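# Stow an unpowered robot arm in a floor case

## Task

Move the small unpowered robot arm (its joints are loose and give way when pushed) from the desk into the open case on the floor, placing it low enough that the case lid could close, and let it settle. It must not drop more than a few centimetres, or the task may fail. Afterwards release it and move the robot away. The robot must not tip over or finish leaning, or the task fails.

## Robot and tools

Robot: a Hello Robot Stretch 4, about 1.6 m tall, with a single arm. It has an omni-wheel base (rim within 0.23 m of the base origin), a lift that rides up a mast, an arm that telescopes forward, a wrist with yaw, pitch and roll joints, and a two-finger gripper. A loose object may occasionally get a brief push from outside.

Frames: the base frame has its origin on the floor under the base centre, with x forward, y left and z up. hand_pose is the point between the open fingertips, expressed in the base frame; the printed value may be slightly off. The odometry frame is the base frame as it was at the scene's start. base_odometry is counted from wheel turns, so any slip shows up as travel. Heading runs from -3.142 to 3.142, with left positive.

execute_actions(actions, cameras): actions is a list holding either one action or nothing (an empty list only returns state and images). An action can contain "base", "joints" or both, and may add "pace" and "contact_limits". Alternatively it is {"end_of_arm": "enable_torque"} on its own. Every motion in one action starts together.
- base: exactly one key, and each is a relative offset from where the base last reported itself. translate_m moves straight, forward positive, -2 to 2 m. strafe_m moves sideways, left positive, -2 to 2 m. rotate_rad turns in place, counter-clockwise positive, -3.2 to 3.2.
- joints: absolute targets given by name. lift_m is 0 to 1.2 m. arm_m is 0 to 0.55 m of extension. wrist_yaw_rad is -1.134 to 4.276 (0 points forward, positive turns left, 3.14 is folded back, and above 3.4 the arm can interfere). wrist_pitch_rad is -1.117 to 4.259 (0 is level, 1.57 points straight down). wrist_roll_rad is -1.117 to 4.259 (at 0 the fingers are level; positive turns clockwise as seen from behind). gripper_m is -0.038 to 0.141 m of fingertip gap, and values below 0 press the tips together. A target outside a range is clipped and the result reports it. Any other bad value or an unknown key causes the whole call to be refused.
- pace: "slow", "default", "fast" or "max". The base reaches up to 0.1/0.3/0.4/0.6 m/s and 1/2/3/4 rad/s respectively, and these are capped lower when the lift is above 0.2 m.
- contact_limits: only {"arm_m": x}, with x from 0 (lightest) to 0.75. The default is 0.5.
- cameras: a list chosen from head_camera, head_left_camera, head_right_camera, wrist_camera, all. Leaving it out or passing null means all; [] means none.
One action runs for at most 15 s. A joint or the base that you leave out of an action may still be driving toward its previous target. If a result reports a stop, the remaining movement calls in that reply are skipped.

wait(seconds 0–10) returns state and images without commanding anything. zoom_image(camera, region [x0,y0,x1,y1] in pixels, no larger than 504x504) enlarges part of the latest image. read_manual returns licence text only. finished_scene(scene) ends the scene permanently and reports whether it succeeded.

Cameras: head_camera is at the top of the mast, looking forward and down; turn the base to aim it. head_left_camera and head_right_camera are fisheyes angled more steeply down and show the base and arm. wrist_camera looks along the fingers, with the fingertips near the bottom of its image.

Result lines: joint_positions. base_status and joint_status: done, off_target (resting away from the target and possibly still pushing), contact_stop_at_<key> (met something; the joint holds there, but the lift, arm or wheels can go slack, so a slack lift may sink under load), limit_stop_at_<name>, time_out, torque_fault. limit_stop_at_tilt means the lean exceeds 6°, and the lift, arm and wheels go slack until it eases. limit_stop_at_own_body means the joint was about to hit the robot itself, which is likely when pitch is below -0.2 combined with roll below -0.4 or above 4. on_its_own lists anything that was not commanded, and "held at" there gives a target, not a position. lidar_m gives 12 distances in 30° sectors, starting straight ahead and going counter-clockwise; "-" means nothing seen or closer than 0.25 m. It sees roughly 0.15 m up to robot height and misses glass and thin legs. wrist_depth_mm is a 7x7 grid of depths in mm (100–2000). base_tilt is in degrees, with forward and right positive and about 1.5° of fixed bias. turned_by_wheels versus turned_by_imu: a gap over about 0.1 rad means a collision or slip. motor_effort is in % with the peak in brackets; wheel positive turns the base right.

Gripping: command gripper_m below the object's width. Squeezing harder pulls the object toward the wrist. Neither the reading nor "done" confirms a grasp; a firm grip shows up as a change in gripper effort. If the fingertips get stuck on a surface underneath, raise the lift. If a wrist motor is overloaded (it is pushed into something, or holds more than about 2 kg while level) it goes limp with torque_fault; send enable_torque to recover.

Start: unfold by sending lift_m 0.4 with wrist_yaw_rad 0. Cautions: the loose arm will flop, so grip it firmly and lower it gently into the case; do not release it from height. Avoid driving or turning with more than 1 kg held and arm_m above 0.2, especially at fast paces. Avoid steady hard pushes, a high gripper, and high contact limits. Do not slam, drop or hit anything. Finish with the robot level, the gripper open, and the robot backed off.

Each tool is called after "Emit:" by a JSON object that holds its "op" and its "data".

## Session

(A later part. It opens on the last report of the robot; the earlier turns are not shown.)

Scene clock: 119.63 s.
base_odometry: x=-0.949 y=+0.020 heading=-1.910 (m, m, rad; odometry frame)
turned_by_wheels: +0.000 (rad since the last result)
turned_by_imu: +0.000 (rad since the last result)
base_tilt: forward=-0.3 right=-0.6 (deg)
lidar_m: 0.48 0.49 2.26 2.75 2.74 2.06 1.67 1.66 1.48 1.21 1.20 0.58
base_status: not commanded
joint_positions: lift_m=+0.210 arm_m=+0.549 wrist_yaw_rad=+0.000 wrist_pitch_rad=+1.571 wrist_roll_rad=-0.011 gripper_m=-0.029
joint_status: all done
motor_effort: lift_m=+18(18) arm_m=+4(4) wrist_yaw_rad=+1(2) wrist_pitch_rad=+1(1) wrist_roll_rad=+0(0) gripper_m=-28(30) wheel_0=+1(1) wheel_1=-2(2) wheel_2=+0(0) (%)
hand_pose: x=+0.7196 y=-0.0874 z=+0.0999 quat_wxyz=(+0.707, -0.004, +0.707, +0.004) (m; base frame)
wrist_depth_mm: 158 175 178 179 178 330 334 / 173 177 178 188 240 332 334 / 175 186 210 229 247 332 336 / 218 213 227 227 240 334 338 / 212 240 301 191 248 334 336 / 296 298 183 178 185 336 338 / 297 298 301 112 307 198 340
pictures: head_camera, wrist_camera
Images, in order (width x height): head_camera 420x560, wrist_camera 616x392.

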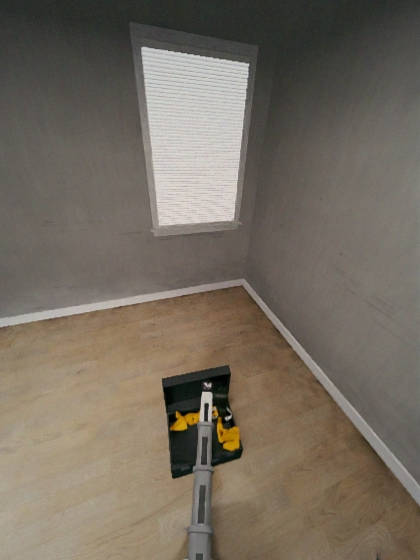

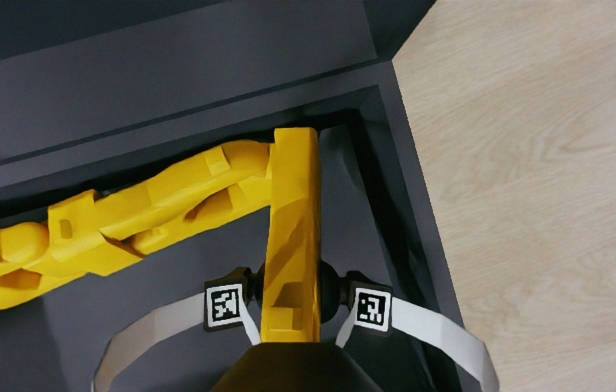

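Emit:
{"op": "execute_actions", "data": {"actions": [{"base":{"strafe_m":0.025},"pace":"slow"}], "cameras": []}}

Emit:
{"op": "execute_actions", "data": {"actions": [{"joints":{"lift_m":0.18},"pace":"slow"}], "cameras": ["head_camera","wrist_camera"]}}

Emit:
{"op": "zoom_image", "data": {"camera": "head_camera", "region": [120,340,320,540]}}

Scene clock: 125.90 s.
base_odometry: x=-0.926 y=+0.011 heading=-1.910 (m, m, rad; odometry frame)
turned_by_wheels: -0.001 (rad since the last result)
turned_by_imu: -0.002 (rad since the last result)
base_tilt: forward=-0.1 right=-0.6 (deg)
lidar_m: 0.48 0.47 2.27 2.74 2.71 2.09 1.68 1.67 1.53 1.23 1.22 0.59
base_status: done
joint_positions: lift_m=+0.210 arm_m=+0.549 wrist_yaw_rad=+0.000 wrist_pitch_rad=+1.569 wrist_roll_rad=-0.010 gripper_m=-0.029
joint_status: not commanded
motor_effort: lift_m=+18(18) arm_m=+4(4) wrist_yaw_rad=+1(5) wrist_pitch_rad=+5(4) wrist_roll_rad=-1(1) gripper_m=-27(32) wheel_0=-7(9) wheel_1=+0(6) wheel_2=-3(3) (%)
hand_pose: x=+0.7200 y=-0.0874 z=+0.0999 quat_wxyz=(+0.708, -0.004, +0.707, +0.004) (m; base frame)
wrist_depth_mm: 151 171 178 180 181 332 336 / 176 177 179 186 195 334 338 / 175 186 206 220 232 334 338 / 210 215 225 209 255 336 340 / 211 242 301 193 294 336 338 / 294 296 185 179 185 336 340 / 296 297 300 112 309 239 342
pictures: none
No camera images: the call's "cameras" was empty. Leave "cameras" out to get every camera's image.

Scene clock: 126.97 s.
base_odometry: x=-0.926 y=+0.011 heading=-1.910 (m, m, rad; odometry frame)
turned_by_wheels: +0.000 (rad since the last result)
turned_by_imu: +0.000 (rad since the last result)
base_tilt: forward=-0.2 right=-0.6 (deg)
lidar_m: 0.51 0.47 2.26 2.74 2.71 2.08 1.69 1.68 1.53 1.24 1.22 0.60
base_status: not commanded
joint_positions: lift_m=+0.181 arm_m=+0.549 wrist_yaw_rad=-0.001 wrist_pitch_rad=+1.576 wrist_roll_rad=-0.011 gripper_m=-0.029
joint_status: all done
motor_effort: lift_m=+9(16) arm_m=+4(4) wrist_yaw_rad=+7(5) wrist_pitch_rad=-16(16) wrist_roll_rad=+0(2) gripper_m=-23(30) wheel_0=-5(7) wheel_1=+0(0) wheel_2=-2(3) (%)
hand_pose: x=+0.7180 y=-0.0874 z=+0.0706 quat_wxyz=(+0.705, -0.003, +0.709, +0.003) (m; base frame)
wrist_depth_mm: 149 151 153 155 156 306 310 / 150 151 154 165 172 309 312 / 151 162 206 227 220 310 312 / 211 213 223 213 255 309 312 / 205 226 274 205 278 199 315 / 241 273 184 176 185 188 314 / 272 272 276 112 282 171 315
pictures: head_camera, wrist_camera
Images, in order (width x height): head_camera 420x560, wrist_camera 616x392.

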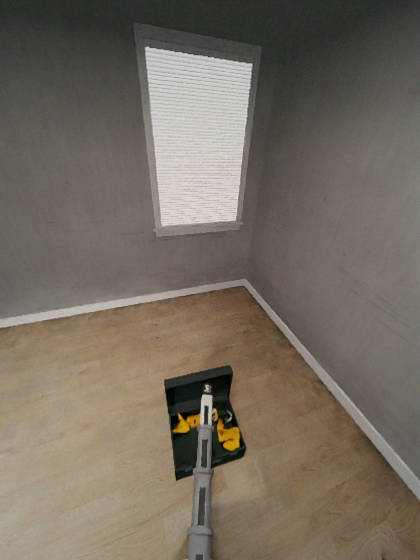

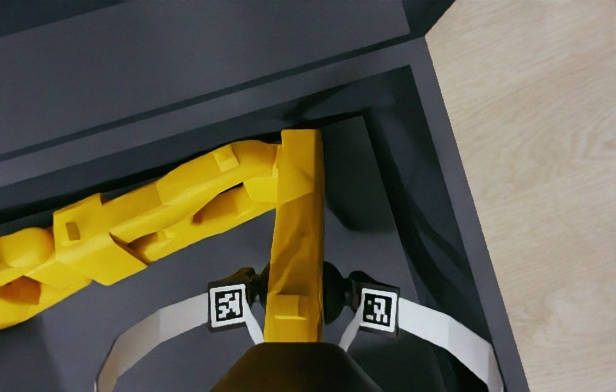

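Region (120, 340, 320, 540) of head_camera's 420x560 image, scaled by 2.520, with more detail than that image has.

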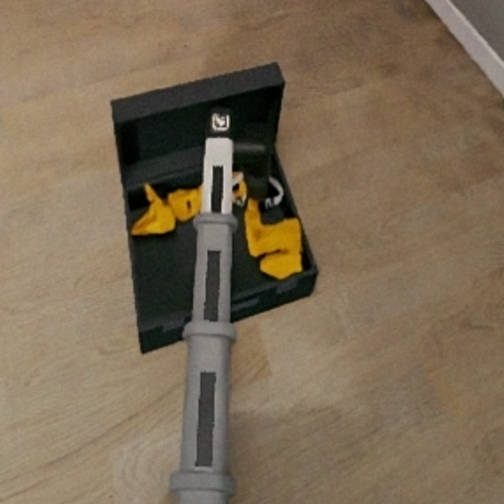

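Emit:
{"op": "execute_actions", "data": {"actions": [{"joints":{"gripper_m":0.045},"pace":"slow"}], "cameras": []}}

Emit:
{"op": "execute_actions", "data": {"actions": [{"joints":{"lift_m":0.5}}], "cameras": []}}

Emit:
{"op": "execute_actions", "data": {"actions": [{"joints":{"arm_m":0.38}}], "cameras": ["wrist_camera"]}}

Scene clock: 132.53 s.
base_odometry: x=-0.926 y=+0.011 heading=-1.910 (m, m, rad; odometry frame)
turned_by_wheels: +0.000 (rad since the last result)
turned_by_imu: -0.001 (rad since the last result)
base_tilt: forward=-0.2 right=-0.6 (deg)
lidar_m: 0.49 0.47 2.27 2.73 2.71 2.08 1.69 1.68 1.52 1.23 1.21 0.59
base_status: not commanded
joint_positions: lift_m=+0.180 arm_m=+0.549 wrist_yaw_rad=+0.000 wrist_pitch_rad=+1.570 wrist_roll_rad=-0.011 gripper_m=+0.045
joint_status: all done
motor_effort: lift_m=+16(16) arm_m=+4(4) wrist_yaw_rad=+2(5) wrist_pitch_rad=-1(17) wrist_roll_rad=+0(0) gripper_m=-4(25) wheel_0=-2(5) wheel_1=+0(0) wheel_2=-2(3) (%)
hand_pose: x=+0.7198 y=-0.0874 z=+0.0700 quat_wxyz=(+0.707, -0.004, +0.707, +0.004) (m; base frame)
wrist_depth_mm: 146 147 149 151 151 301 307 / 146 148 150 160 168 304 306 / 147 158 198 220 230 301 306 / 206 218 217 207 268 304 306 / 213 220 271 187 274 189 306 / 236 270 200 172 202 186 307 / 267 270 273 112 278 174 309
pictures: none
No camera images: the call's "cameras" was empty. Leave "cameras" out to get every camera's image.

Scene clock: 134.87 s.
base_odometry: x=-0.926 y=+0.011 heading=-1.910 (m, m, rad; odometry frame)
turned_by_wheels: +0.000 (rad since the last result)
turned_by_imu: -0.001 (rad since the last result)
base_tilt: forward=-0.2 right=-0.6 (deg)
lidar_m: 0.48 0.48 2.26 2.75 2.72 2.09 1.70 1.67 1.52 1.23 1.22 0.59
base_status: not commanded
joint_positions: lift_m=+0.500 arm_m=+0.549 wrist_yaw_rad=+0.000 wrist_pitch_rad=+1.570 wrist_roll_rad=-0.011 gripper_m=+0.045
joint_status: all done
motor_effort: lift_m=+22(22) arm_m=+4(4) wrist_yaw_rad=+3(3) wrist_pitch_rad=+0(1) wrist_roll_rad=+0(0) gripper_m=-3(3) wheel_0=-2(2) wheel_1=+0(0) wheel_2=-2(1) (%)
hand_pose: x=+0.7198 y=-0.0874 z=+0.3895 quat_wxyz=(+0.707, -0.004, +0.707, +0.004) (m; base frame)
wrist_depth_mm: 603 609 198 200 202 634 627 / 196 197 198 201 627 627 634 / 195 197 469 477 627 634 640 / 445 469 535 569 627 634 647 / 535 530 591 603 627 634 640 / 603 585 200 462 200 640 647 / 615 496 591 112 634 634 647
pictures: none
No camera images: the call's "cameras" was empty. Leave "cameras" out to get every camera's image.

Scene clock: 136.47 s.
base_odometry: x=-0.926 y=+0.011 heading=-1.910 (m, m, rad; odometry frame)
turned_by_wheels: +0.000 (rad since the last result)
turned_by_imu: +0.000 (rad since the last result)
base_tilt: forward=-0.2 right=-0.6 (deg)
lidar_m: 0.49 0.47 2.24 2.73 2.70 2.10 1.69 1.67 1.52 1.24 1.22 0.60
base_status: not commanded
joint_positions: lift_m=+0.500 arm_m=+0.381 wrist_yaw_rad=+0.000 wrist_pitch_rad=+1.570 wrist_roll_rad=-0.011 gripper_m=+0.045
joint_status: all done
motor_effort: lift_m=+22(22) arm_m=-4(4) wrist_yaw_rad=+3(2) wrist_pitch_rad=+2(2) wrist_roll_rad=+0(0) gripper_m=-5(5) wheel_0=-2(2) wheel_1=+0(0) wheel_2=-1(1) (%)
hand_pose: x=+0.5518 y=-0.0874 z=+0.3895 quat_wxyz=(+0.707, -0.004, +0.707, +0.004) (m; base frame)
wrist_depth_mm: 418 462 466 484 627 627 640 / 466 500 535 574 621 634 640 / 609 535 603 591 627 640 640 / 609 585 597 459 564 634 634 / 609 569 591 621 634 640 640 / 615 609 200 627 200 640 647 / 615 615 615 112 634 640 647
pictures: wrist_camera
Images, in order (width x height): wrist_camera 616x392.

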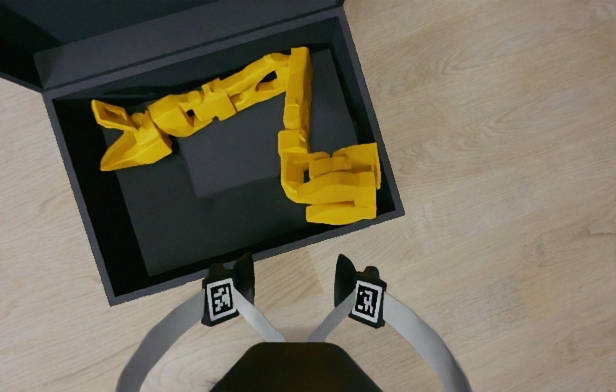

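Emit:
{"op": "execute_actions", "data": {"actions": [{"joints":{"arm_m":0.51,"lift_m":0.3,"gripper_m":0.06}}], "cameras": []}}

Emit:
{"op": "execute_actions", "data": {"actions": [{"joints":{"lift_m":0.21},"pace":"slow"}], "cameras": ["wrist_camera"]}}

Emit:
{"op": "execute_actions", "data": {"actions": [{"joints":{"gripper_m":-0.01}}], "cameras": []}}

Emit:
{"op": "execute_actions", "data": {"actions": [{"joints":{"wrist_roll_rad":0.3},"pace":"slow"}], "cameras": []}}

Emit:
{"op": "execute_actions", "data": {"actions": [{"joints":{"lift_m":0.18},"pace":"slow"}], "cameras": ["head_camera","wrist_camera"]}}

Emit:
{"op": "zoom_image", "data": {"camera": "head_camera", "region": [120,340,320,540]}}

Scene clock: 146.73 s.
base_odometry: x=-0.926 y=+0.011 heading=-1.910 (m, m, rad; odometry frame)
turned_by_wheels: +0.000 (rad since the last result)
turned_by_imu: -0.001 (rad since the last result)
base_tilt: forward=-0.2 right=-0.6 (deg)
lidar_m: 0.49 0.47 2.26 2.74 2.71 2.10 1.69 1.68 1.53 1.23 1.23 0.59
base_status: not commanded
joint_positions: lift_m=+0.300 arm_m=+0.509 wrist_yaw_rad=+0.000 wrist_pitch_rad=+1.570 wrist_roll_rad=-0.011 gripper_m=+0.060
joint_status: all done
motor_effort: lift_m=+16(24) arm_m=+4(7) wrist_yaw_rad=+0(3) wrist_pitch_rad=+0(1) wrist_roll_rad=+0(0) gripper_m=-3(5) wheel_0=-2(2) wheel_1=+0(0) wheel_2=-2(1) (%)
hand_pose: x=+0.6804 y=-0.0874 z=+0.1900 quat_wxyz=(+0.707, -0.004, +0.707, +0.004) (m; base frame)
wrist_depth_mm: 212 240 267 271 421 424 427 / 263 266 270 289 424 427 430 / 265 293 334 359 379 424 433 / 342 334 389 392 392 427 433 / 324 389 392 394 351 427 430 / 382 389 200 268 200 430 436 / 382 389 392 113 238 436 433
pictures: none
No camera images: the call's "cameras" was empty. Leave "cameras" out to get every camera's image.

Scene clock: 148.37 s.
base_odometry: x=-0.926 y=+0.011 heading=-1.910 (m, m, rad; odometry frame)
turned_by_wheels: +0.000 (rad since the last result)
turned_by_imu: +0.000 (rad since the last result)
base_tilt: forward=-0.2 right=-0.6 (deg)
lidar_m: 0.48 0.49 2.25 2.73 2.70 2.10 1.70 1.67 1.52 1.24 1.21 0.58
base_status: not commanded
joint_positions: lift_m=+0.210 arm_m=+0.509 wrist_yaw_rad=+0.000 wrist_pitch_rad=+1.570 wrist_roll_rad=-0.011 gripper_m=+0.060
joint_status: all done
motor_effort: lift_m=+16(18) arm_m=+5(4) wrist_yaw_rad=+2(1) wrist_pitch_rad=+0(1) wrist_roll_rad=+0(0) gripper_m=-5(1) wheel_0=-2(2) wheel_1=+0(0) wheel_2=-1(1) (%)
hand_pose: x=+0.6804 y=-0.0874 z=+0.1000 quat_wxyz=(+0.707, -0.004, +0.707, +0.004) (m; base frame)
wrist_depth_mm: 176 177 179 190 202 334 338 / 182 189 227 250 236 332 336 / 231 248 247 236 271 334 338 / 241 253 301 229 304 336 338 / 256 300 301 195 307 228 338 / 297 300 195 182 202 234 340 / 296 300 303 113 179 159 340
pictures: wrist_camera
Images, in order (width x height): wrist_camera 616x392.

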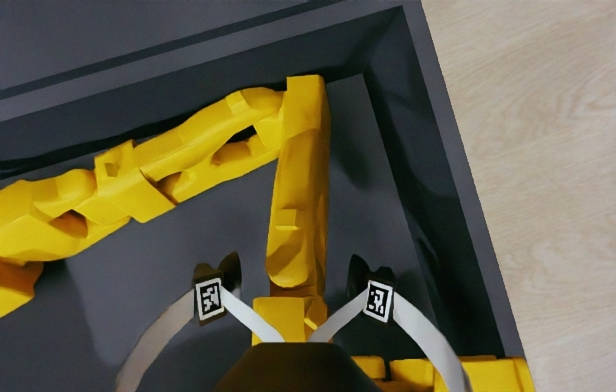

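Scene clock: 149.83 s.
base_odometry: x=-0.926 y=+0.011 heading=-1.910 (m, m, rad; odometry frame)
turned_by_wheels: +0.000 (rad since the last result)
turned_by_imu: +0.000 (rad since the last result)
base_tilt: forward=-0.3 right=-0.5 (deg)
lidar_m: 0.47 0.48 2.24 2.73 2.71 2.10 1.70 1.68 1.53 1.24 1.21 0.58
base_status: not commanded
joint_positions: lift_m=+0.210 arm_m=+0.509 wrist_yaw_rad=+0.000 wrist_pitch_rad=+1.570 wrist_roll_rad=-0.011 gripper_m=-0.009
joint_status: all done
motor_effort: lift_m=+18(18) arm_m=+4(5) wrist_yaw_rad=+1(0) wrist_pitch_rad=+3(7) wrist_roll_rad=+0(0) gripper_m=-25(23) wheel_0=-2(2) wheel_1=+0(0) wheel_2=-1(1) (%)
hand_pose: x=+0.6806 y=-0.0874 z=+0.0998 quat_wxyz=(+0.708, -0.004, +0.707, +0.004) (m; base frame)
wrist_depth_mm: 174 175 181 189 202 332 332 / 183 190 230 247 234 332 338 / 235 243 244 231 266 330 336 / 236 250 298 204 303 334 338 / 258 297 300 188 306 226 338 / 297 297 184 178 187 218 338 / 296 297 301 112 307 150 342
pictures: none
No camera images: the call's "cameras" was empty. Leave "cameras" out to get every camera's image.

Scene clock: 150.70 s.
base_odometry: x=-0.926 y=+0.011 heading=-1.910 (m, m, rad; odometry frame)
turned_by_wheels: +0.000 (rad since the last result)
turned_by_imu: +0.000 (rad since the last result)
base_tilt: forward=-0.2 right=-0.5 (deg)
lidar_m: 0.48 0.48 2.25 2.74 2.70 2.10 1.68 1.67 1.51 1.23 1.22 0.58
base_status: not commanded
joint_positions: lift_m=+0.210 arm_m=+0.509 wrist_yaw_rad=+0.001 wrist_pitch_rad=+1.573 wrist_roll_rad=+0.297 gripper_m=-0.009
joint_status: all done
motor_effort: lift_m=+18(18) arm_m=+4(3) wrist_yaw_rad=-3(4) wrist_pitch_rad=-8(9) wrist_roll_rad=+9(10) gripper_m=-25(23) wheel_0=-2(2) wheel_1=+0(0) wheel_2=-2(2) (%)
hand_pose: x=+0.6796 y=-0.0874 z=+0.0998 quat_wxyz=(+0.699, +0.104, +0.700, -0.104) (m; base frame)
wrist_depth_mm: 173 174 185 214 327 327 334 / 174 185 237 287 223 330 334 / 183 231 233 300 228 332 336 / 230 239 271 249 304 332 334 / 237 263 298 224 303 222 336 / 250 297 183 181 187 257 338 / 296 298 300 112 306 143 211
pictures: none
No camera images: the call's "cameras" was empty. Leave "cameras" out to get every camera's image.

Scene clock: 151.77 s.
base_odometry: x=-0.926 y=+0.011 heading=-1.910 (m, m, rad; odometry frame)
turned_by_wheels: +0.000 (rad since the last result)
turned_by_imu: +0.000 (rad since the last result)
base_tilt: forward=-0.2 right=-0.6 (deg)
lidar_m: 0.48 0.46 2.26 2.73 2.71 2.10 1.69 1.68 1.54 1.23 1.22 0.58
base_status: not commanded
joint_positions: lift_m=+0.181 arm_m=+0.509 wrist_yaw_rad=+0.000 wrist_pitch_rad=+1.571 wrist_roll_rad=+0.300 gripper_m=-0.009
joint_status: all done
motor_effort: lift_m=+12(21) arm_m=+4(4) wrist_yaw_rad=+1(1) wrist_pitch_rad=-2(10) wrist_roll_rad=+1(10) gripper_m=-18(23) wheel_0=+0(2) wheel_1=+0(0) wheel_2=+0(1) (%)
hand_pose: x=+0.6803 y=-0.0874 z=+0.0703 quat_wxyz=(+0.699, +0.105, +0.699, -0.105) (m; base frame)
wrist_depth_mm: 149 152 174 208 301 304 306 / 150 170 217 273 181 306 309 / 165 213 213 274 216 307 307 / 217 221 252 274 277 184 309 / 216 245 273 211 278 202 310 / 236 272 181 163 186 266 177 / 270 273 274 112 279 246 206
pictures: head_camera, wrist_camera
Images, in order (width x height): head_camera 420x560, wrist_camera 616x392.

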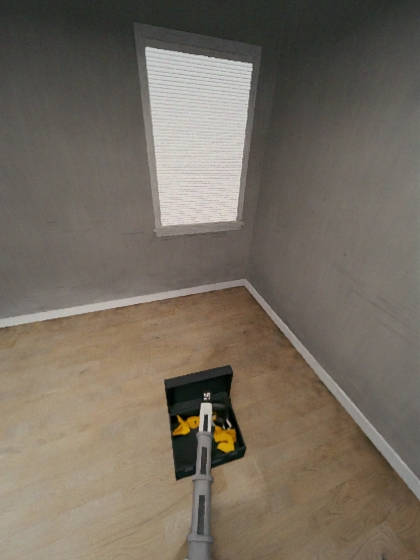

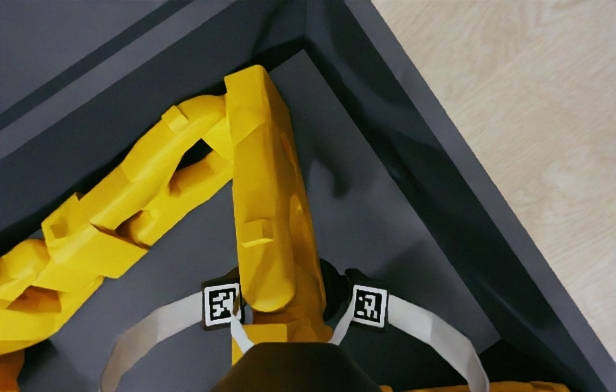

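Region (120, 340, 320, 540) of head_camera's 420x560 image, scaled by 2.520, with more detail than that image has.

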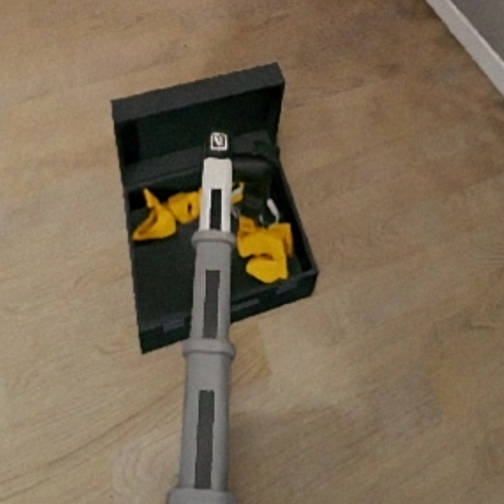

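Emit:
{"op": "execute_actions", "data": {"actions": [{"joints":{"gripper_m":0.05},"pace":"slow"}], "cameras": []}}

Emit:
{"op": "execute_actions", "data": {"actions": [{"joints":{"lift_m":0.4}}], "cameras": []}}

Emit:
{"op": "execute_actions", "data": {"actions": [{"joints":{"arm_m":0.38,"wrist_roll_rad":0}}], "cameras": ["wrist_camera"]}}

Scene clock: 157.07 s.
base_odometry: x=-0.926 y=+0.011 heading=-1.909 (m, m, rad; odometry frame)
turned_by_wheels: +0.000 (rad since the last result)
turned_by_imu: -0.001 (rad since the last result)
base_tilt: forward=-0.1 right=-0.6 (deg)
lidar_m: 0.48 0.47 2.26 2.75 2.70 2.11 1.69 1.67 1.53 1.24 1.22 0.61
base_status: not commanded
joint_positions: lift_m=+0.180 arm_m=+0.509 wrist_yaw_rad=+0.001 wrist_pitch_rad=+1.567 wrist_roll_rad=+0.300 gripper_m=+0.050
joint_status: all done
motor_effort: lift_m=+14(14) arm_m=+3(4) wrist_yaw_rad=+1(1) wrist_pitch_rad=+8(10) wrist_roll_rad=+1(1) gripper_m=-2(18) wheel_0=+2(2) wheel_1=+0(0) wheel_2=+2(2) (%)
hand_pose: x=+0.6813 y=-0.0874 z=+0.0702 quat_wxyz=(+0.700, +0.106, +0.698, -0.105) (m; base frame)
wrist_depth_mm: 149 150 171 210 300 304 304 / 149 167 216 271 182 304 306 / 163 213 215 274 221 304 307 / 215 219 252 219 276 182 307 / 216 243 273 206 277 206 307 / 232 271 194 160 198 278 179 / 271 270 273 112 279 256 206
pictures: none
No camera images: the call's "cameras" was empty. Leave "cameras" out to get every camera's image.

Scene clock: 159.07 s.
base_odometry: x=-0.926 y=+0.011 heading=-1.909 (m, m, rad; odometry frame)
turned_by_wheels: +0.000 (rad since the last result)
turned_by_imu: -0.001 (rad since the last result)
base_tilt: forward=-0.2 right=-0.5 (deg)
lidar_m: 0.49 0.48 2.27 2.75 2.73 2.11 1.69 1.68 1.51 1.24 1.22 0.58
base_status: not commanded
joint_positions: lift_m=+0.400 arm_m=+0.509 wrist_yaw_rad=+0.000 wrist_pitch_rad=+1.570 wrist_roll_rad=+0.300 gripper_m=+0.050
joint_status: all done
motor_effort: lift_m=+22(23) arm_m=+3(3) wrist_yaw_rad=+2(0) wrist_pitch_rad=+0(12) wrist_roll_rad=+0(1) gripper_m=-2(8) wheel_0=+2(2) wheel_1=+0(0) wheel_2=+2(2) (%)
hand_pose: x=+0.6806 y=-0.0874 z=+0.2895 quat_wxyz=(+0.700, +0.106, +0.699, -0.105) (m; base frame)
wrist_depth_mm: 186 227 291 521 521 530 530 / 222 283 368 413 525 530 535 / 279 368 377 455 525 530 539 / 362 377 445 492 521 525 535 / 375 433 492 402 488 530 535 / 407 436 196 351 202 525 530 / 413 455 500 112 530 530 539
pictures: none
No camera images: the call's "cameras" was empty. Leave "cameras" out to get every camera's image.

Scene clock: 160.50 s.
base_odometry: x=-0.926 y=+0.011 heading=-1.909 (m, m, rad; odometry frame)
turned_by_wheels: +0.000 (rad since the last result)
turned_by_imu: +0.000 (rad since the last result)
base_tilt: forward=-0.3 right=-0.6 (deg)
lidar_m: 0.49 0.47 2.26 2.73 2.71 2.11 1.69 1.68 1.52 1.24 1.22 0.58
base_status: not commanded
joint_positions: lift_m=+0.400 arm_m=+0.381 wrist_yaw_rad=+0.000 wrist_pitch_rad=+1.570 wrist_roll_rad=+0.000 gripper_m=+0.050
joint_status: all done
motor_effort: lift_m=+22(23) arm_m=-4(7) wrist_yaw_rad=+2(0) wrist_pitch_rad=+1(2) wrist_roll_rad=+0(4) gripper_m=-3(5) wheel_0=+2(2) wheel_1=+0(0) wheel_2=+2(2) (%)
hand_pose: x=+0.5519 y=-0.0874 z=+0.2895 quat_wxyz=(+0.707, +0.000, +0.707, +0.000) (m; base frame)
wrist_depth_mm: 359 375 421 442 521 530 535 / 394 430 462 492 521 525 539 / 427 452 492 370 473 530 535 / 421 488 492 322 389 530 535 / 427 484 488 433 525 530 535 / 504 436 195 530 202 530 539 / 508 512 525 112 535 535 539
pictures: wrist_camera
Images, in order (width x height): wrist_camera 616x392.

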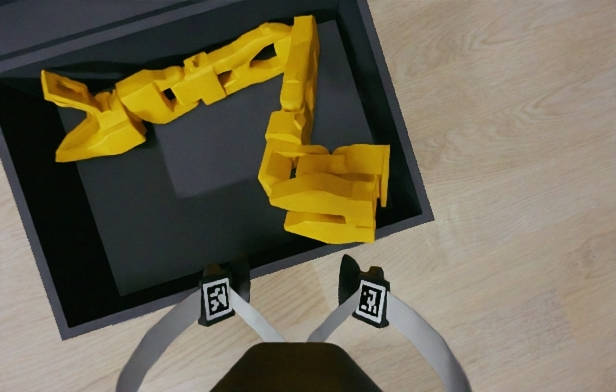

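Emit:
{"op": "execute_actions", "data": {"actions": [{"base":{"strafe_m":-0.04},"joints":{"arm_m":0.34,"lift_m":0.28,"gripper_m":0.0},"pace":"slow"}], "cameras": []}}

Emit:
{"op": "execute_actions", "data": {"actions": [{"joints":{"arm_m":0.46},"pace":"slow","contact_limits":{"arm_m":0.2}}], "cameras": ["head_camera","wrist_camera"]}}

Emit:
{"op": "zoom_image", "data": {"camera": "head_camera", "region": [120,340,320,540]}}

Scene clock: 168.77 s.
base_odometry: x=-0.963 y=+0.024 heading=-1.909 (m, m, rad; odometry frame)
turned_by_wheels: +0.000 (rad since the last result)
turned_by_imu: -0.001 (rad since the last result)
base_tilt: forward=-0.3 right=-0.6 (deg)
lidar_m: 0.49 0.49 2.28 2.76 2.74 2.08 1.68 1.65 1.46 1.19 1.18 0.61
base_status: done
joint_positions: lift_m=+0.280 arm_m=+0.341 wrist_yaw_rad=+0.000 wrist_pitch_rad=+1.570 wrist_roll_rad=+0.000 gripper_m=+0.000
joint_status: all done
motor_effort: lift_m=+16(23) arm_m=-4(1) wrist_yaw_rad=+1(2) wrist_pitch_rad=+0(1) wrist_roll_rad=+0(0) gripper_m=-7(6) wheel_0=+0(9) wheel_1=-2(6) wheel_2=+0(2) (%)
hand_pose: x=+0.5119 y=-0.0874 z=+0.1700 quat_wxyz=(+0.707, +0.000, +0.707, +0.000) (m; base frame)
wrist_depth_mm: 314 347 250 373 327 404 407 / 362 366 232 206 271 404 410 / 364 368 200 188 298 407 410 / 366 368 373 239 402 410 413 / 366 366 397 399 407 407 413 / 387 394 191 196 407 410 415 / 394 397 402 112 404 410 415
pictures: none
No camera images: the call's "cameras" was empty. Leave "cameras" out to get every camera's image.

Scene clock: 171.23 s.
base_odometry: x=-0.963 y=+0.024 heading=-1.910 (m, m, rad; odometry frame)
turned_by_wheels: +0.000 (rad since the last result)
turned_by_imu: -0.001 (rad since the last result)
base_tilt: forward=-0.2 right=-0.5 (deg)
lidar_m: 0.50 0.51 2.27 2.76 2.76 2.07 1.68 1.66 1.47 1.19 1.17 1.29
base_status: not commanded
joint_positions: lift_m=+0.280 arm_m=+0.459 wrist_yaw_rad=-0.003 wrist_pitch_rad=+1.579 wrist_roll_rad=+0.000 gripper_m=+0.000
joint_status: all done
on_its_own: wrist_pitch_rad is at rest, and its effort (-25) is outside its rest range (-23 to +23)
motor_effort: lift_m=+16(16) arm_m=+6(6) wrist_yaw_rad=+10(15) wrist_pitch_rad=-25(38) wrist_roll_rad=+0(1) gripper_m=-6(5) wheel_0=-1(1) wheel_1=-2(2) wheel_2=-3(3) (%)
contact_limits: arm_m 0.2
hand_pose: x=+0.6272 y=-0.0874 z=+0.1700 quat_wxyz=(+0.704, +0.001, +0.710, -0.001) (m; base frame)
wrist_depth_mm: 297 312 304 345 399 402 410 / 310 338 272 370 399 402 407 / 332 364 242 213 319 407 413 / 364 366 190 174 306 407 413 / 362 366 240 215 407 407 415 / 366 364 190 198 407 410 413 / 366 279 402 113 407 410 415
pictures: head_camera, wrist_camera
Images, in order (width x height): head_camera 420x560, wrist_camera 616x392.

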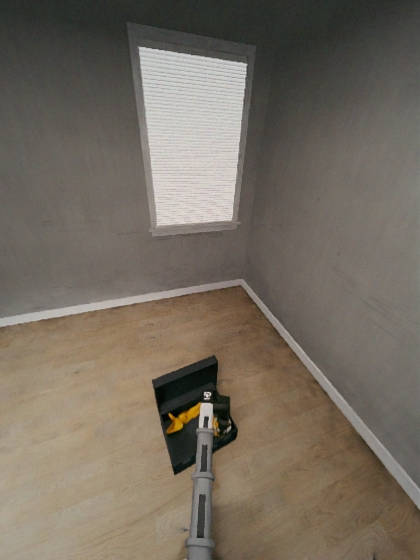

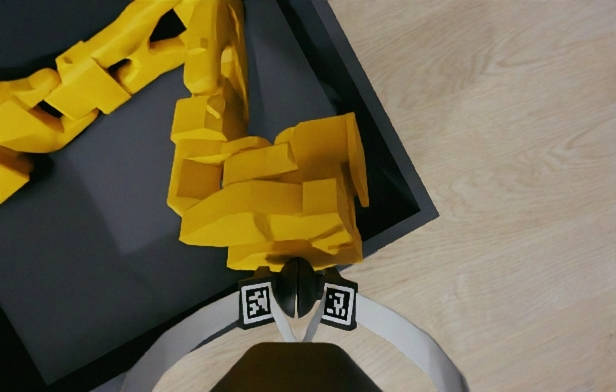

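Region (120, 340, 320, 540) of head_camera's 420x560 image, scaled by 2.520, with more detail than that image has.

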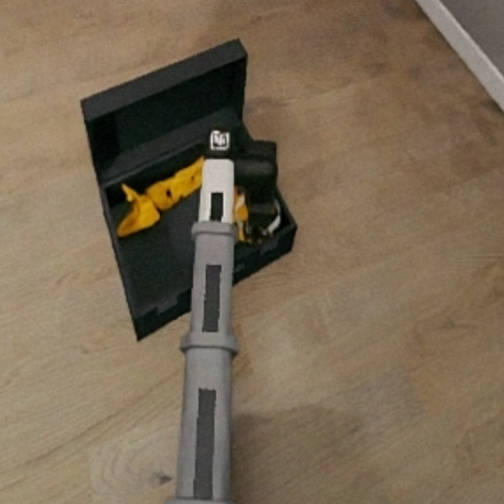

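Emit:
{"op": "execute_actions", "data": {"actions": [{"joints":{"arm_m":0.1},"pace":"slow"}], "cameras": []}}

Emit:
{"op": "execute_actions", "data": {"actions": [{"joints":{"wrist_pitch_rad":0.75,"gripper_m":0.14}}], "cameras": ["wrist_camera","head_right_camera"]}}

Emit:
{"op": "zoom_image", "data": {"camera": "head_right_camera", "region": [140,340,260,460]}}

Scene clock: 180.63 s.
base_odometry: x=-0.963 y=+0.024 heading=-1.910 (m, m, rad; odometry frame)
turned_by_wheels: +0.000 (rad since the last result)
turned_by_imu: -0.002 (rad since the last result)
base_tilt: forward=-0.3 right=-0.6 (deg)
lidar_m: 0.49 0.53 2.26 2.77 2.76 2.07 1.67 1.67 1.47 1.19 1.17 1.30
base_status: not commanded
joint_positions: lift_m=+0.280 arm_m=+0.101 wrist_yaw_rad=+0.000 wrist_pitch_rad=+1.570 wrist_roll_rad=+0.000 gripper_m=+0.000
joint_status: all done
motor_effort: lift_m=+16(16) arm_m=-5(7) wrist_yaw_rad=+3(10) wrist_pitch_rad=-2(23) wrist_roll_rad=+0(0) gripper_m=-10(5) wheel_0=-1(1) wheel_1=-2(2) wheel_2=-2(2) (%)
hand_pose: x=+0.2718 y=-0.0874 z=+0.1700 quat_wxyz=(+0.707, +0.000, +0.707, +0.000) (m; base frame)
wrist_depth_mm: 382 394 399 399 402 407 404 / 389 392 397 399 402 407 410 / 387 392 394 402 404 410 413 / 392 394 399 402 404 413 413 / 392 397 402 402 407 415 415 / 392 397 191 196 404 410 415 / 394 246 260 112 404 413 413
pictures: none
No camera images: the call's "cameras" was empty. Leave "cameras" out to get every camera's image.

Scene clock: 183.00 s.
base_odometry: x=-0.963 y=+0.024 heading=-1.910 (m, m, rad; odometry frame)
turned_by_wheels: +0.000 (rad since the last result)
turned_by_imu: -0.001 (rad since the last result)
base_tilt: forward=-0.2 right=-0.5 (deg)
lidar_m: 0.51 0.54 2.27 2.78 2.74 2.07 1.67 1.66 1.47 1.19 1.17 1.29
base_status: not commanded
joint_positions: lift_m=+0.280 arm_m=+0.101 wrist_yaw_rad=+0.000 wrist_pitch_rad=+0.752 wrist_roll_rad=+0.000 gripper_m=+0.140
joint_status: all done
motor_effort: lift_m=+16(16) arm_m=-4(4) wrist_yaw_rad=+2(1) wrist_pitch_rad=-5(9) wrist_roll_rad=+0(1) gripper_m=+1(6) wheel_0=-1(1) wheel_1=-2(2) wheel_2=-2(2) (%)
hand_pose: x=+0.4823 y=-0.0874 z=+0.2613 quat_wxyz=(+0.930, +0.000, +0.367, +0.000) (m; base frame)
wrist_depth_mm: 449 496 549 1255 1308 1182 960 / 484 544 603 976 991 1025 960 / 512 549 597 634 809 820 831 / 508 544 585 421 683 691 699 / 477 521 539 445 564 585 603 / 436 336 392 488 492 512 525 / 334 397 452 112 462 459 469
pictures: head_right_camera, wrist_camera
Images, in order (width x height): head_right_camera 420x672, wrist_camera 616x392.

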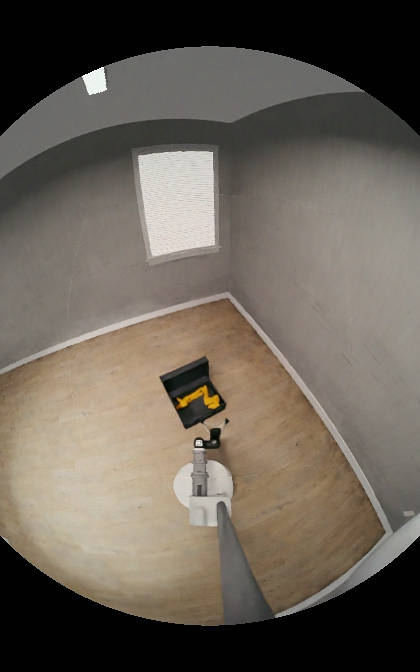

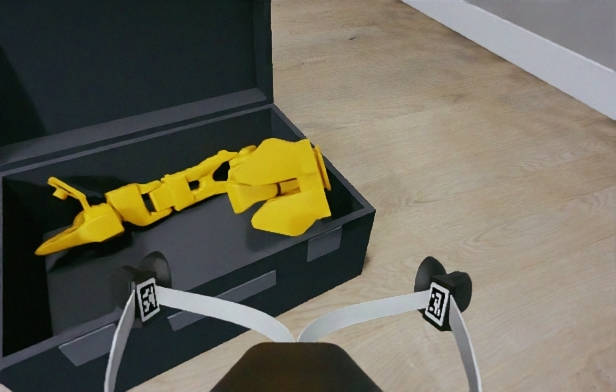

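Region (140, 340, 260, 460) of head_right_camera's 420x672 image, scaled by 4.200, with more detail than that image has.

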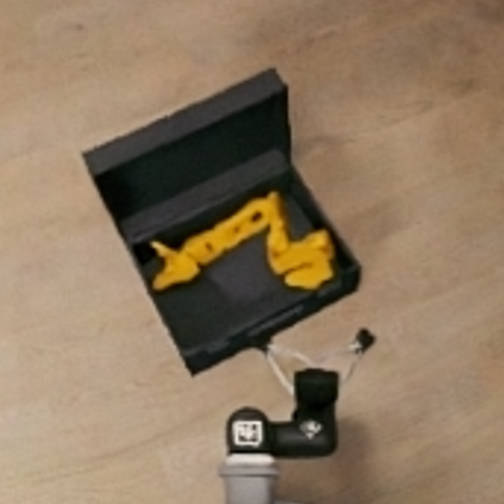

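Emit:
{"op": "execute_actions", "data": {"actions": [{"joints":{"wrist_pitch_rad":1.57,"gripper_m":0.0,"lift_m":0.37}}], "cameras": []}}

Emit:
{"op": "execute_actions", "data": {"actions": [{"joints":{"arm_m":0.42}}], "cameras": ["wrist_camera"]}}

Scene clock: 189.87 s.
base_odometry: x=-0.963 y=+0.024 heading=-1.910 (m, m, rad; odometry frame)
turned_by_wheels: +0.000 (rad since the last result)
turned_by_imu: -0.001 (rad since the last result)
base_tilt: forward=-0.1 right=-0.7 (deg)
lidar_m: 0.49 0.53 2.27 2.78 2.74 2.08 1.68 1.67 1.45 1.19 1.18 1.30
base_status: not commanded
joint_positions: lift_m=+0.370 arm_m=+0.101 wrist_yaw_rad=+0.000 wrist_pitch_rad=+1.570 wrist_roll_rad=+0.000 gripper_m=+0.000
joint_status: all done
motor_effort: lift_m=+22(28) arm_m=-4(4) wrist_yaw_rad=+1(1) wrist_pitch_rad=+2(3) wrist_roll_rad=+0(0) gripper_m=-9(6) wheel_0=-1(1) wheel_1=-2(2) wheel_2=-2(2) (%)
hand_pose: x=+0.2719 y=-0.0874 z=+0.2595 quat_wxyz=(+0.707, +0.000, +0.707, +0.000) (m; base frame)
wrist_depth_mm: 389 424 488 488 500 496 504 / 477 484 484 492 492 500 504 / 477 484 488 496 500 500 508 / 480 480 488 496 500 508 508 / 477 484 484 488 496 504 508 / 480 484 190 196 500 504 512 / 480 282 290 112 500 504 512
pictures: none
No camera images: the call's "cameras" was empty. Leave "cameras" out to get every camera's image.

Scene clock: 191.93 s.
base_odometry: x=-0.963 y=+0.024 heading=-1.910 (m, m, rad; odometry frame)
turned_by_wheels: +0.000 (rad since the last result)
turned_by_imu: -0.001 (rad since the last result)
base_tilt: forward=-0.2 right=-0.5 (deg)
lidar_m: 0.51 0.52 2.28 2.79 2.74 2.08 1.67 1.65 1.47 1.20 1.16 1.31
base_status: not commanded
joint_positions: lift_m=+0.370 arm_m=+0.419 wrist_yaw_rad=+0.000 wrist_pitch_rad=+1.570 wrist_roll_rad=+0.000 gripper_m=+0.000
joint_status: all done
motor_effort: lift_m=+22(22) arm_m=+5(5) wrist_yaw_rad=+1(2) wrist_pitch_rad=+2(2) wrist_roll_rad=+0(0) gripper_m=-7(11) wheel_0=-1(1) wheel_1=-2(2) wheel_2=-2(2) (%)
hand_pose: x=+0.5904 y=-0.0874 z=+0.2595 quat_wxyz=(+0.707, +0.000, +0.707, +0.000) (m; base frame)
wrist_depth_mm: 343 397 399 459 492 500 504 / 394 427 392 466 492 500 504 / 402 462 332 293 492 504 500 / 452 459 459 324 496 500 504 / 430 459 459 492 500 500 504 / 389 459 191 197 500 504 504 / 477 484 488 112 496 504 512
pictures: wrist_camera
Images, in order (width x height): wrist_camera 616x392.

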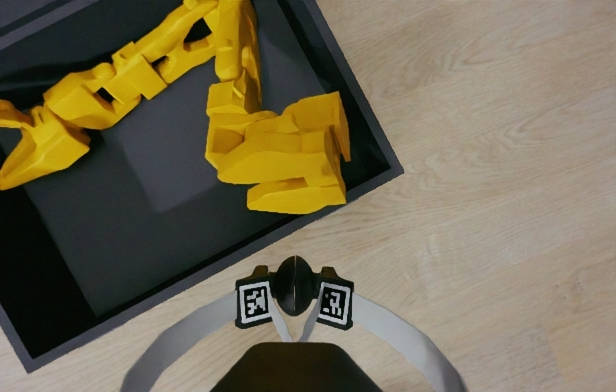

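Emit:
{"op": "execute_actions", "data": {"actions": [{"joints":{"arm_m":0.505}}], "cameras": []}}

Emit:
{"op": "execute_actions", "data": {"actions": [{"joints":{"lift_m":0.28},"pace":"slow"}], "cameras": ["wrist_camera","head_right_camera"]}}

Emit:
{"op": "zoom_image", "data": {"camera": "head_right_camera", "region": [140,340,260,460]}}

Scene clock: 196.73 s.
base_odometry: x=-0.963 y=+0.024 heading=-1.910 (m, m, rad; odometry frame)
turned_by_wheels: +0.000 (rad since the last result)
turned_by_imu: -0.001 (rad since the last result)
base_tilt: forward=-0.2 right=-0.6 (deg)
lidar_m: 0.50 0.53 2.28 2.78 2.74 2.07 1.67 1.66 1.48 1.19 1.18 1.30
base_status: not commanded
joint_positions: lift_m=+0.370 arm_m=+0.504 wrist_yaw_rad=+0.000 wrist_pitch_rad=+1.570 wrist_roll_rad=+0.000 gripper_m=+0.000
joint_status: all done
motor_effort: lift_m=+22(22) arm_m=+4(2) wrist_yaw_rad=+2(2) wrist_pitch_rad=-3(2) wrist_roll_rad=+0(0) gripper_m=-4(4) wheel_0=-1(1) wheel_1=-2(2) wheel_2=-2(2) (%)
hand_pose: x=+0.6754 y=-0.0874 z=+0.2595 quat_wxyz=(+0.707, +0.000, +0.707, +0.000) (m; base frame)
wrist_depth_mm: 310 332 347 488 492 496 504 / 330 357 402 466 492 500 504 / 373 413 407 462 492 500 500 / 394 455 368 462 496 504 504 / 418 455 332 298 500 500 508 / 445 455 191 196 496 496 508 / 404 442 353 112 496 508 508
pictures: none
No camera images: the call's "cameras" was empty. Leave "cameras" out to get every camera's image.

Scene clock: 197.90 s.
base_odometry: x=-0.963 y=+0.024 heading=-1.909 (m, m, rad; odometry frame)
turned_by_wheels: +0.000 (rad since the last result)
turned_by_imu: +0.001 (rad since the last result)
base_tilt: forward=-0.3 right=-0.6 (deg)
lidar_m: 0.51 0.51 2.29 2.79 2.74 2.07 1.67 1.65 1.50 1.20 1.18 1.30
base_status: not commanded
joint_positions: lift_m=+0.331 arm_m=+0.504 wrist_yaw_rad=+0.000 wrist_pitch_rad=+1.570 wrist_roll_rad=+0.000 gripper_m=+0.000
joint_status: lift_m contact_stop (moved -0.039 of -0.090)
on_its_own: lift_m is slack since a contact_stop (your +0.280 is given up)
motor_effort: lift_m=+19(20) arm_m=+4(4) wrist_yaw_rad=+1(6) wrist_pitch_rad=+0(17) wrist_roll_rad=+1(1) gripper_m=-6(6) wheel_0=-1(1) wheel_1=+0(2) wheel_2=+0(4) (%)
hand_pose: x=+0.6753 y=-0.0874 z=+0.2210 quat_wxyz=(+0.707, +0.000, +0.707, +0.000) (m; base frame)
wrist_depth_mm: 294 297 340 445 452 455 462 / 303 355 366 421 452 459 459 / 355 373 366 424 459 459 462 / 359 418 325 424 455 459 466 / 418 418 301 279 402 455 462 / 418 418 191 196 459 459 466 / 404 415 324 112 459 459 469
pictures: head_right_camera, wrist_camera
Images, in order (width x height): head_right_camera 420x672, wrist_camera 616x392.

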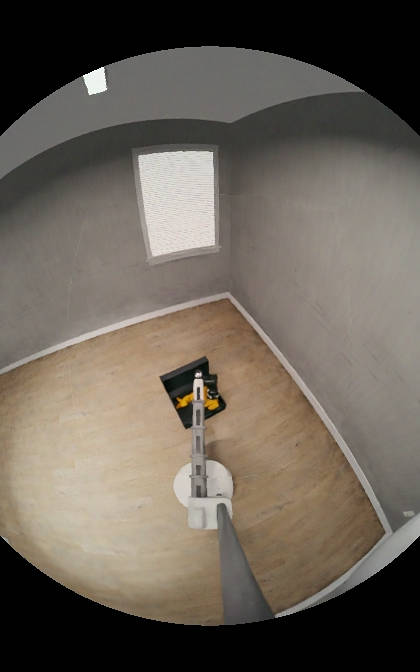

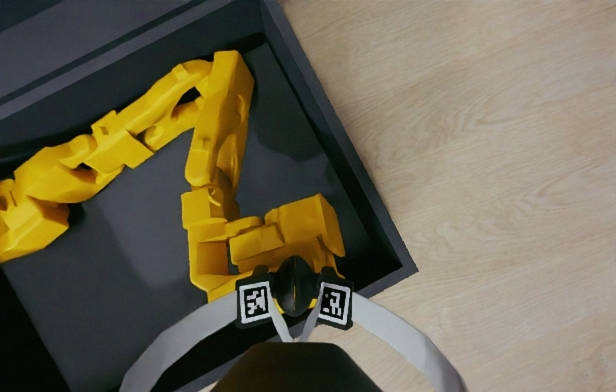

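Region (140, 340, 260, 460) of head_right_camera's 420x672 image, scaled by 4.200, with more detail than that image has.

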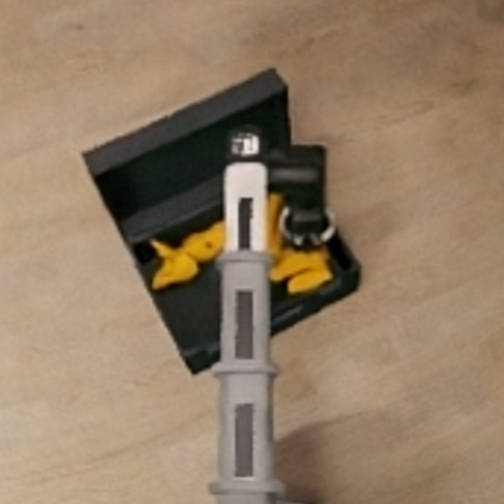

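Emit:
{"op": "execute_actions", "data": {"actions": [{"base":{"strafe_m":-0.08},"joints":{"lift_m":0.35},"pace":"slow"}], "cameras": []}}

Emit:
{"op": "execute_actions", "data": {"actions": [{"joints":{"lift_m":0.275,"arm_m":0.49},"pace":"slow"}], "cameras": []}}

Emit:
{"op": "execute_actions", "data": {"actions": [{"base":{"strafe_m":0.07},"pace":"slow"}], "cameras": ["wrist_camera","head_right_camera"]}}

Emit:
{"op": "zoom_image", "data": {"camera": "head_right_camera", "region": [140,340,260,460]}}

Scene clock: 206.90 s.
base_odometry: x=-1.039 y=+0.051 heading=-1.909 (m, m, rad; odometry frame)
turned_by_wheels: +0.000 (rad since the last result)
turned_by_imu: -0.001 (rad since the last result)
base_tilt: forward=-0.1 right=-0.5 (deg)
lidar_m: 0.56 0.53 2.32 2.87 2.82 2.04 1.64 1.63 1.39 1.09 1.10 1.22
base_status: done
joint_positions: lift_m=+0.350 arm_m=+0.504 wrist_yaw_rad=+0.000 wrist_pitch_rad=+1.570 wrist_roll_rad=+0.000 gripper_m=+0.000
joint_status: all done
motor_effort: lift_m=+22(24) arm_m=+4(4) wrist_yaw_rad=+3(2) wrist_pitch_rad=-2(2) wrist_roll_rad=+1(1) gripper_m=-6(7) wheel_0=+1(2) wheel_1=-2(5) wheel_2=+0(2) (%)
hand_pose: x=+0.6753 y=-0.0874 z=+0.2395 quat_wxyz=(+0.707, +0.000, +0.707, +0.000) (m; base frame)
wrist_depth_mm: 312 342 462 469 473 477 480 / 353 377 436 473 473 473 484 / 382 377 436 466 473 477 480 / 433 340 439 473 477 480 488 / 433 315 294 445 473 480 480 / 436 436 190 196 477 484 484 / 436 329 466 112 480 484 484
pictures: none
No camera images: the call's "cameras" was empty. Leave "cameras" out to get every camera's image.

Scene clock: 208.40 s.
base_odometry: x=-1.039 y=+0.051 heading=-1.909 (m, m, rad; odometry frame)
turned_by_wheels: +0.000 (rad since the last result)
turned_by_imu: +0.000 (rad since the last result)
base_tilt: forward=-0.3 right=-0.5 (deg)
lidar_m: 0.57 0.53 2.30 2.85 2.81 2.04 1.65 1.64 1.38 1.13 1.10 1.23
base_status: not commanded
joint_positions: lift_m=+0.275 arm_m=+0.491 wrist_yaw_rad=+0.000 wrist_pitch_rad=+1.570 wrist_roll_rad=+0.000 gripper_m=+0.000
joint_status: all done
motor_effort: lift_m=+16(21) arm_m=-4(2) wrist_yaw_rad=+2(2) wrist_pitch_rad=+0(1) wrist_roll_rad=+1(1) gripper_m=-5(4) wheel_0=+1(1) wheel_1=-2(2) wheel_2=+0(0) (%)
hand_pose: x=+0.6618 y=-0.0874 z=+0.1650 quat_wxyz=(+0.707, +0.000, +0.707, +0.000) (m; base frame)
wrist_depth_mm: 298 320 387 392 394 399 402 / 306 310 364 394 397 404 402 / 319 314 366 394 397 399 402 / 251 254 260 397 397 402 407 / 251 217 236 366 402 402 407 / 362 204 191 196 399 402 407 / 364 254 392 112 402 407 407
pictures: none
No camera images: the call's "cameras" was empty. Leave "cameras" out to get every camera's image.

Scene clock: 210.23 s.
base_odometry: x=-0.973 y=+0.028 heading=-1.910 (m, m, rad; odometry frame)
turned_by_wheels: +0.000 (rad since the last result)
turned_by_imu: -0.001 (rad since the last result)
base_tilt: forward=-0.2 right=-0.6 (deg)
lidar_m: 0.51 0.51 2.28 2.78 2.76 2.08 1.68 1.66 1.47 1.18 1.16 1.30
base_status: done
joint_positions: lift_m=+0.275 arm_m=+0.491 wrist_yaw_rad=-0.001 wrist_pitch_rad=+1.577 wrist_roll_rad=+0.000 gripper_m=+0.000
joint_status: not commanded
motor_effort: lift_m=+16(16) arm_m=-3(4) wrist_yaw_rad=+5(7) wrist_pitch_rad=-17(19) wrist_roll_rad=+1(1) gripper_m=-5(4) wheel_0=-3(7) wheel_1=+1(6) wheel_2=-1(1) (%)
hand_pose: x=+0.6596 y=-0.0874 z=+0.1650 quat_wxyz=(+0.705, +0.000, +0.709, +0.000) (m; base frame)
wrist_depth_mm: 262 300 334 384 397 397 402 / 303 300 332 359 397 402 402 / 317 283 366 366 397 399 402 / 357 256 364 368 397 404 407 / 359 244 220 368 304 399 407 / 357 195 186 197 399 404 407 / 362 366 257 112 399 404 410
pictures: head_right_camera, wrist_camera
Images, in order (width x height): head_right_camera 420x672, wrist_camera 616x392.

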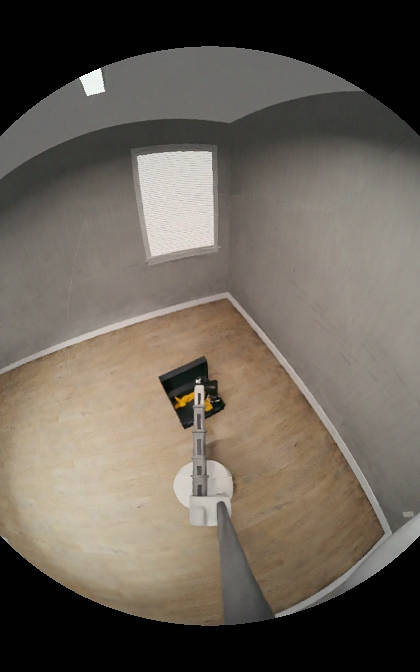

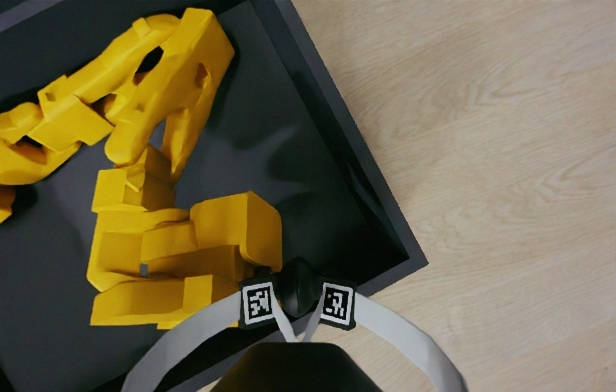

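Region (140, 340, 260, 460) of head_right_camera's 420x672 image, scaled by 4.200, with more detail than that image has.

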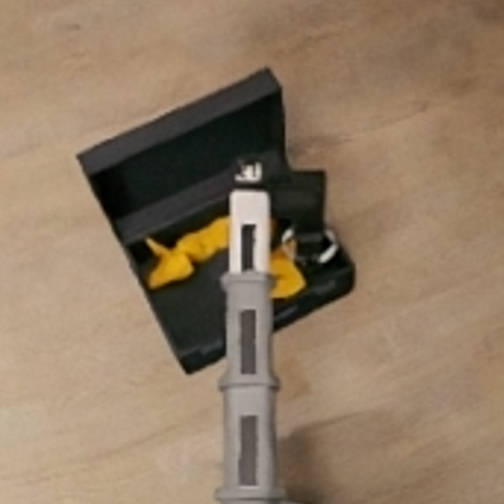

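Emit:
{"op": "execute_actions", "data": {"actions": [{"base":{"strafe_m":-0.03},"pace":"slow"}], "cameras": []}}

Emit:
{"op": "execute_actions", "data": {"actions": [{"base":{"translate_m":0.08},"joints":{"lift_m":0.36},"pace":"slow"}], "cameras": []}}

Emit:
{"op": "execute_actions", "data": {"actions": [{"base":{"strafe_m":0.04},"joints":{"wrist_pitch_rad":2.0,"arm_m":0.55},"pace":"slow"}], "cameras": ["wrist_camera"]}}

Scene clock: 216.43 s.
base_odometry: x=-1.001 y=+0.038 heading=-1.910 (m, m, rad; odometry frame)
turned_by_wheels: +0.000 (rad since the last result)
turned_by_imu: -0.001 (rad since the last result)
base_tilt: forward=-0.2 right=-0.6 (deg)
lidar_m: 0.53 0.52 2.30 2.80 2.79 2.07 1.66 1.65 1.43 1.15 1.14 1.26
base_status: done
joint_positions: lift_m=+0.275 arm_m=+0.491 wrist_yaw_rad=+0.000 wrist_pitch_rad=+1.571 wrist_roll_rad=+0.000 gripper_m=+0.000
joint_status: not commanded
motor_effort: lift_m=+16(16) arm_m=-3(3) wrist_yaw_rad=+2(5) wrist_pitch_rad=-1(17) wrist_roll_rad=+1(1) gripper_m=-6(8) wheel_0=+2(3) wheel_1=-3(6) wheel_2=+0(3) (%)
hand_pose: x=+0.6615 y=-0.0874 z=+0.1650 quat_wxyz=(+0.707, +0.000, +0.707, +0.000) (m; base frame)
wrist_depth_mm: 277 301 359 392 397 402 404 / 304 300 364 394 397 399 399 / 327 298 364 366 397 402 407 / 359 279 366 368 402 404 404 / 362 260 241 368 402 402 407 / 359 209 190 196 402 402 404 / 362 303 257 112 402 404 407
pictures: none
No camera images: the call's "cameras" was empty. Leave "cameras" out to get every camera's image.

Scene clock: 218.50 s.
base_odometry: x=-1.027 y=-0.038 heading=-1.910 (m, m, rad; odometry frame)
turned_by_wheels: +0.000 (rad since the last result)
turned_by_imu: +0.000 (rad since the last result)
base_tilt: forward=-0.1 right=-0.6 (deg)
lidar_m: 0.45 0.45 2.20 2.86 2.82 2.16 1.74 1.72 1.39 1.11 1.11 1.25
base_status: done
joint_positions: lift_m=+0.360 arm_m=+0.491 wrist_yaw_rad=+0.000 wrist_pitch_rad=+1.570 wrist_roll_rad=+0.000 gripper_m=+0.000
joint_status: all done
motor_effort: lift_m=+23(23) arm_m=-3(3) wrist_yaw_rad=+3(3) wrist_pitch_rad=+2(0) wrist_roll_rad=+1(1) gripper_m=-7(5) wheel_0=+3(3) wheel_1=+2(6) wheel_2=-2(6) (%)
hand_pose: x=+0.6615 y=-0.0874 z=+0.2495 quat_wxyz=(+0.707, +0.000, +0.707, +0.000) (m; base frame)
wrist_depth_mm: 253 300 477 477 477 484 492 / 312 325 377 477 484 488 492 / 324 379 436 477 480 488 496 / 384 394 452 484 484 492 496 / 397 433 452 455 488 488 492 / 449 364 191 196 484 492 496 / 445 342 296 112 488 496 496
pictures: none
No camera images: the call's "cameras" was empty. Leave "cameras" out to get every camera's image.

Scene clock: 220.33 s.
base_odometry: x=-0.990 y=-0.051 heading=-1.909 (m, m, rad; odometry frame)
turned_by_wheels: +0.000 (rad since the last result)
turned_by_imu: +0.000 (rad since the last result)
base_tilt: forward=-0.3 right=-0.5 (deg)
lidar_m: 0.44 0.43 2.20 2.82 2.77 2.16 1.73 1.75 1.45 1.17 1.14 0.60
base_status: done
joint_positions: lift_m=+0.360 arm_m=+0.549 wrist_yaw_rad=+0.000 wrist_pitch_rad=+1.999 wrist_roll_rad=+0.000 gripper_m=+0.000
joint_status: all done
motor_effort: lift_m=+23(23) arm_m=+4(3) wrist_yaw_rad=+3(3) wrist_pitch_rad=+6(9) wrist_roll_rad=+1(1) gripper_m=-5(5) wheel_0=-2(7) wheel_1=+2(7) wheel_2=+0(2) (%)
hand_pose: x=+0.5998 y=-0.0874 z=+0.2755 quat_wxyz=(+0.541, +0.000, +0.841, +0.000) (m; base frame)
wrist_depth_mm: 291 349 357 402 424 424 427 / 364 404 382 421 449 449 459 / 387 442 387 449 473 480 480 / 449 473 364 394 500 521 525 / 427 504 410 379 554 564 564 / 442 462 191 196 585 609 615 / 634 615 627 112 640 640 661
pictures: wrist_camera
Images, in order (width x height): wrist_camera 616x392.

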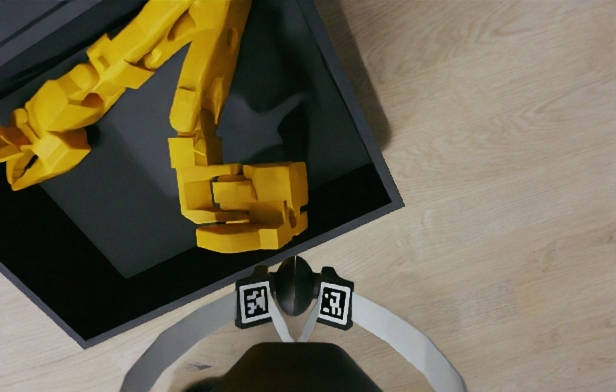

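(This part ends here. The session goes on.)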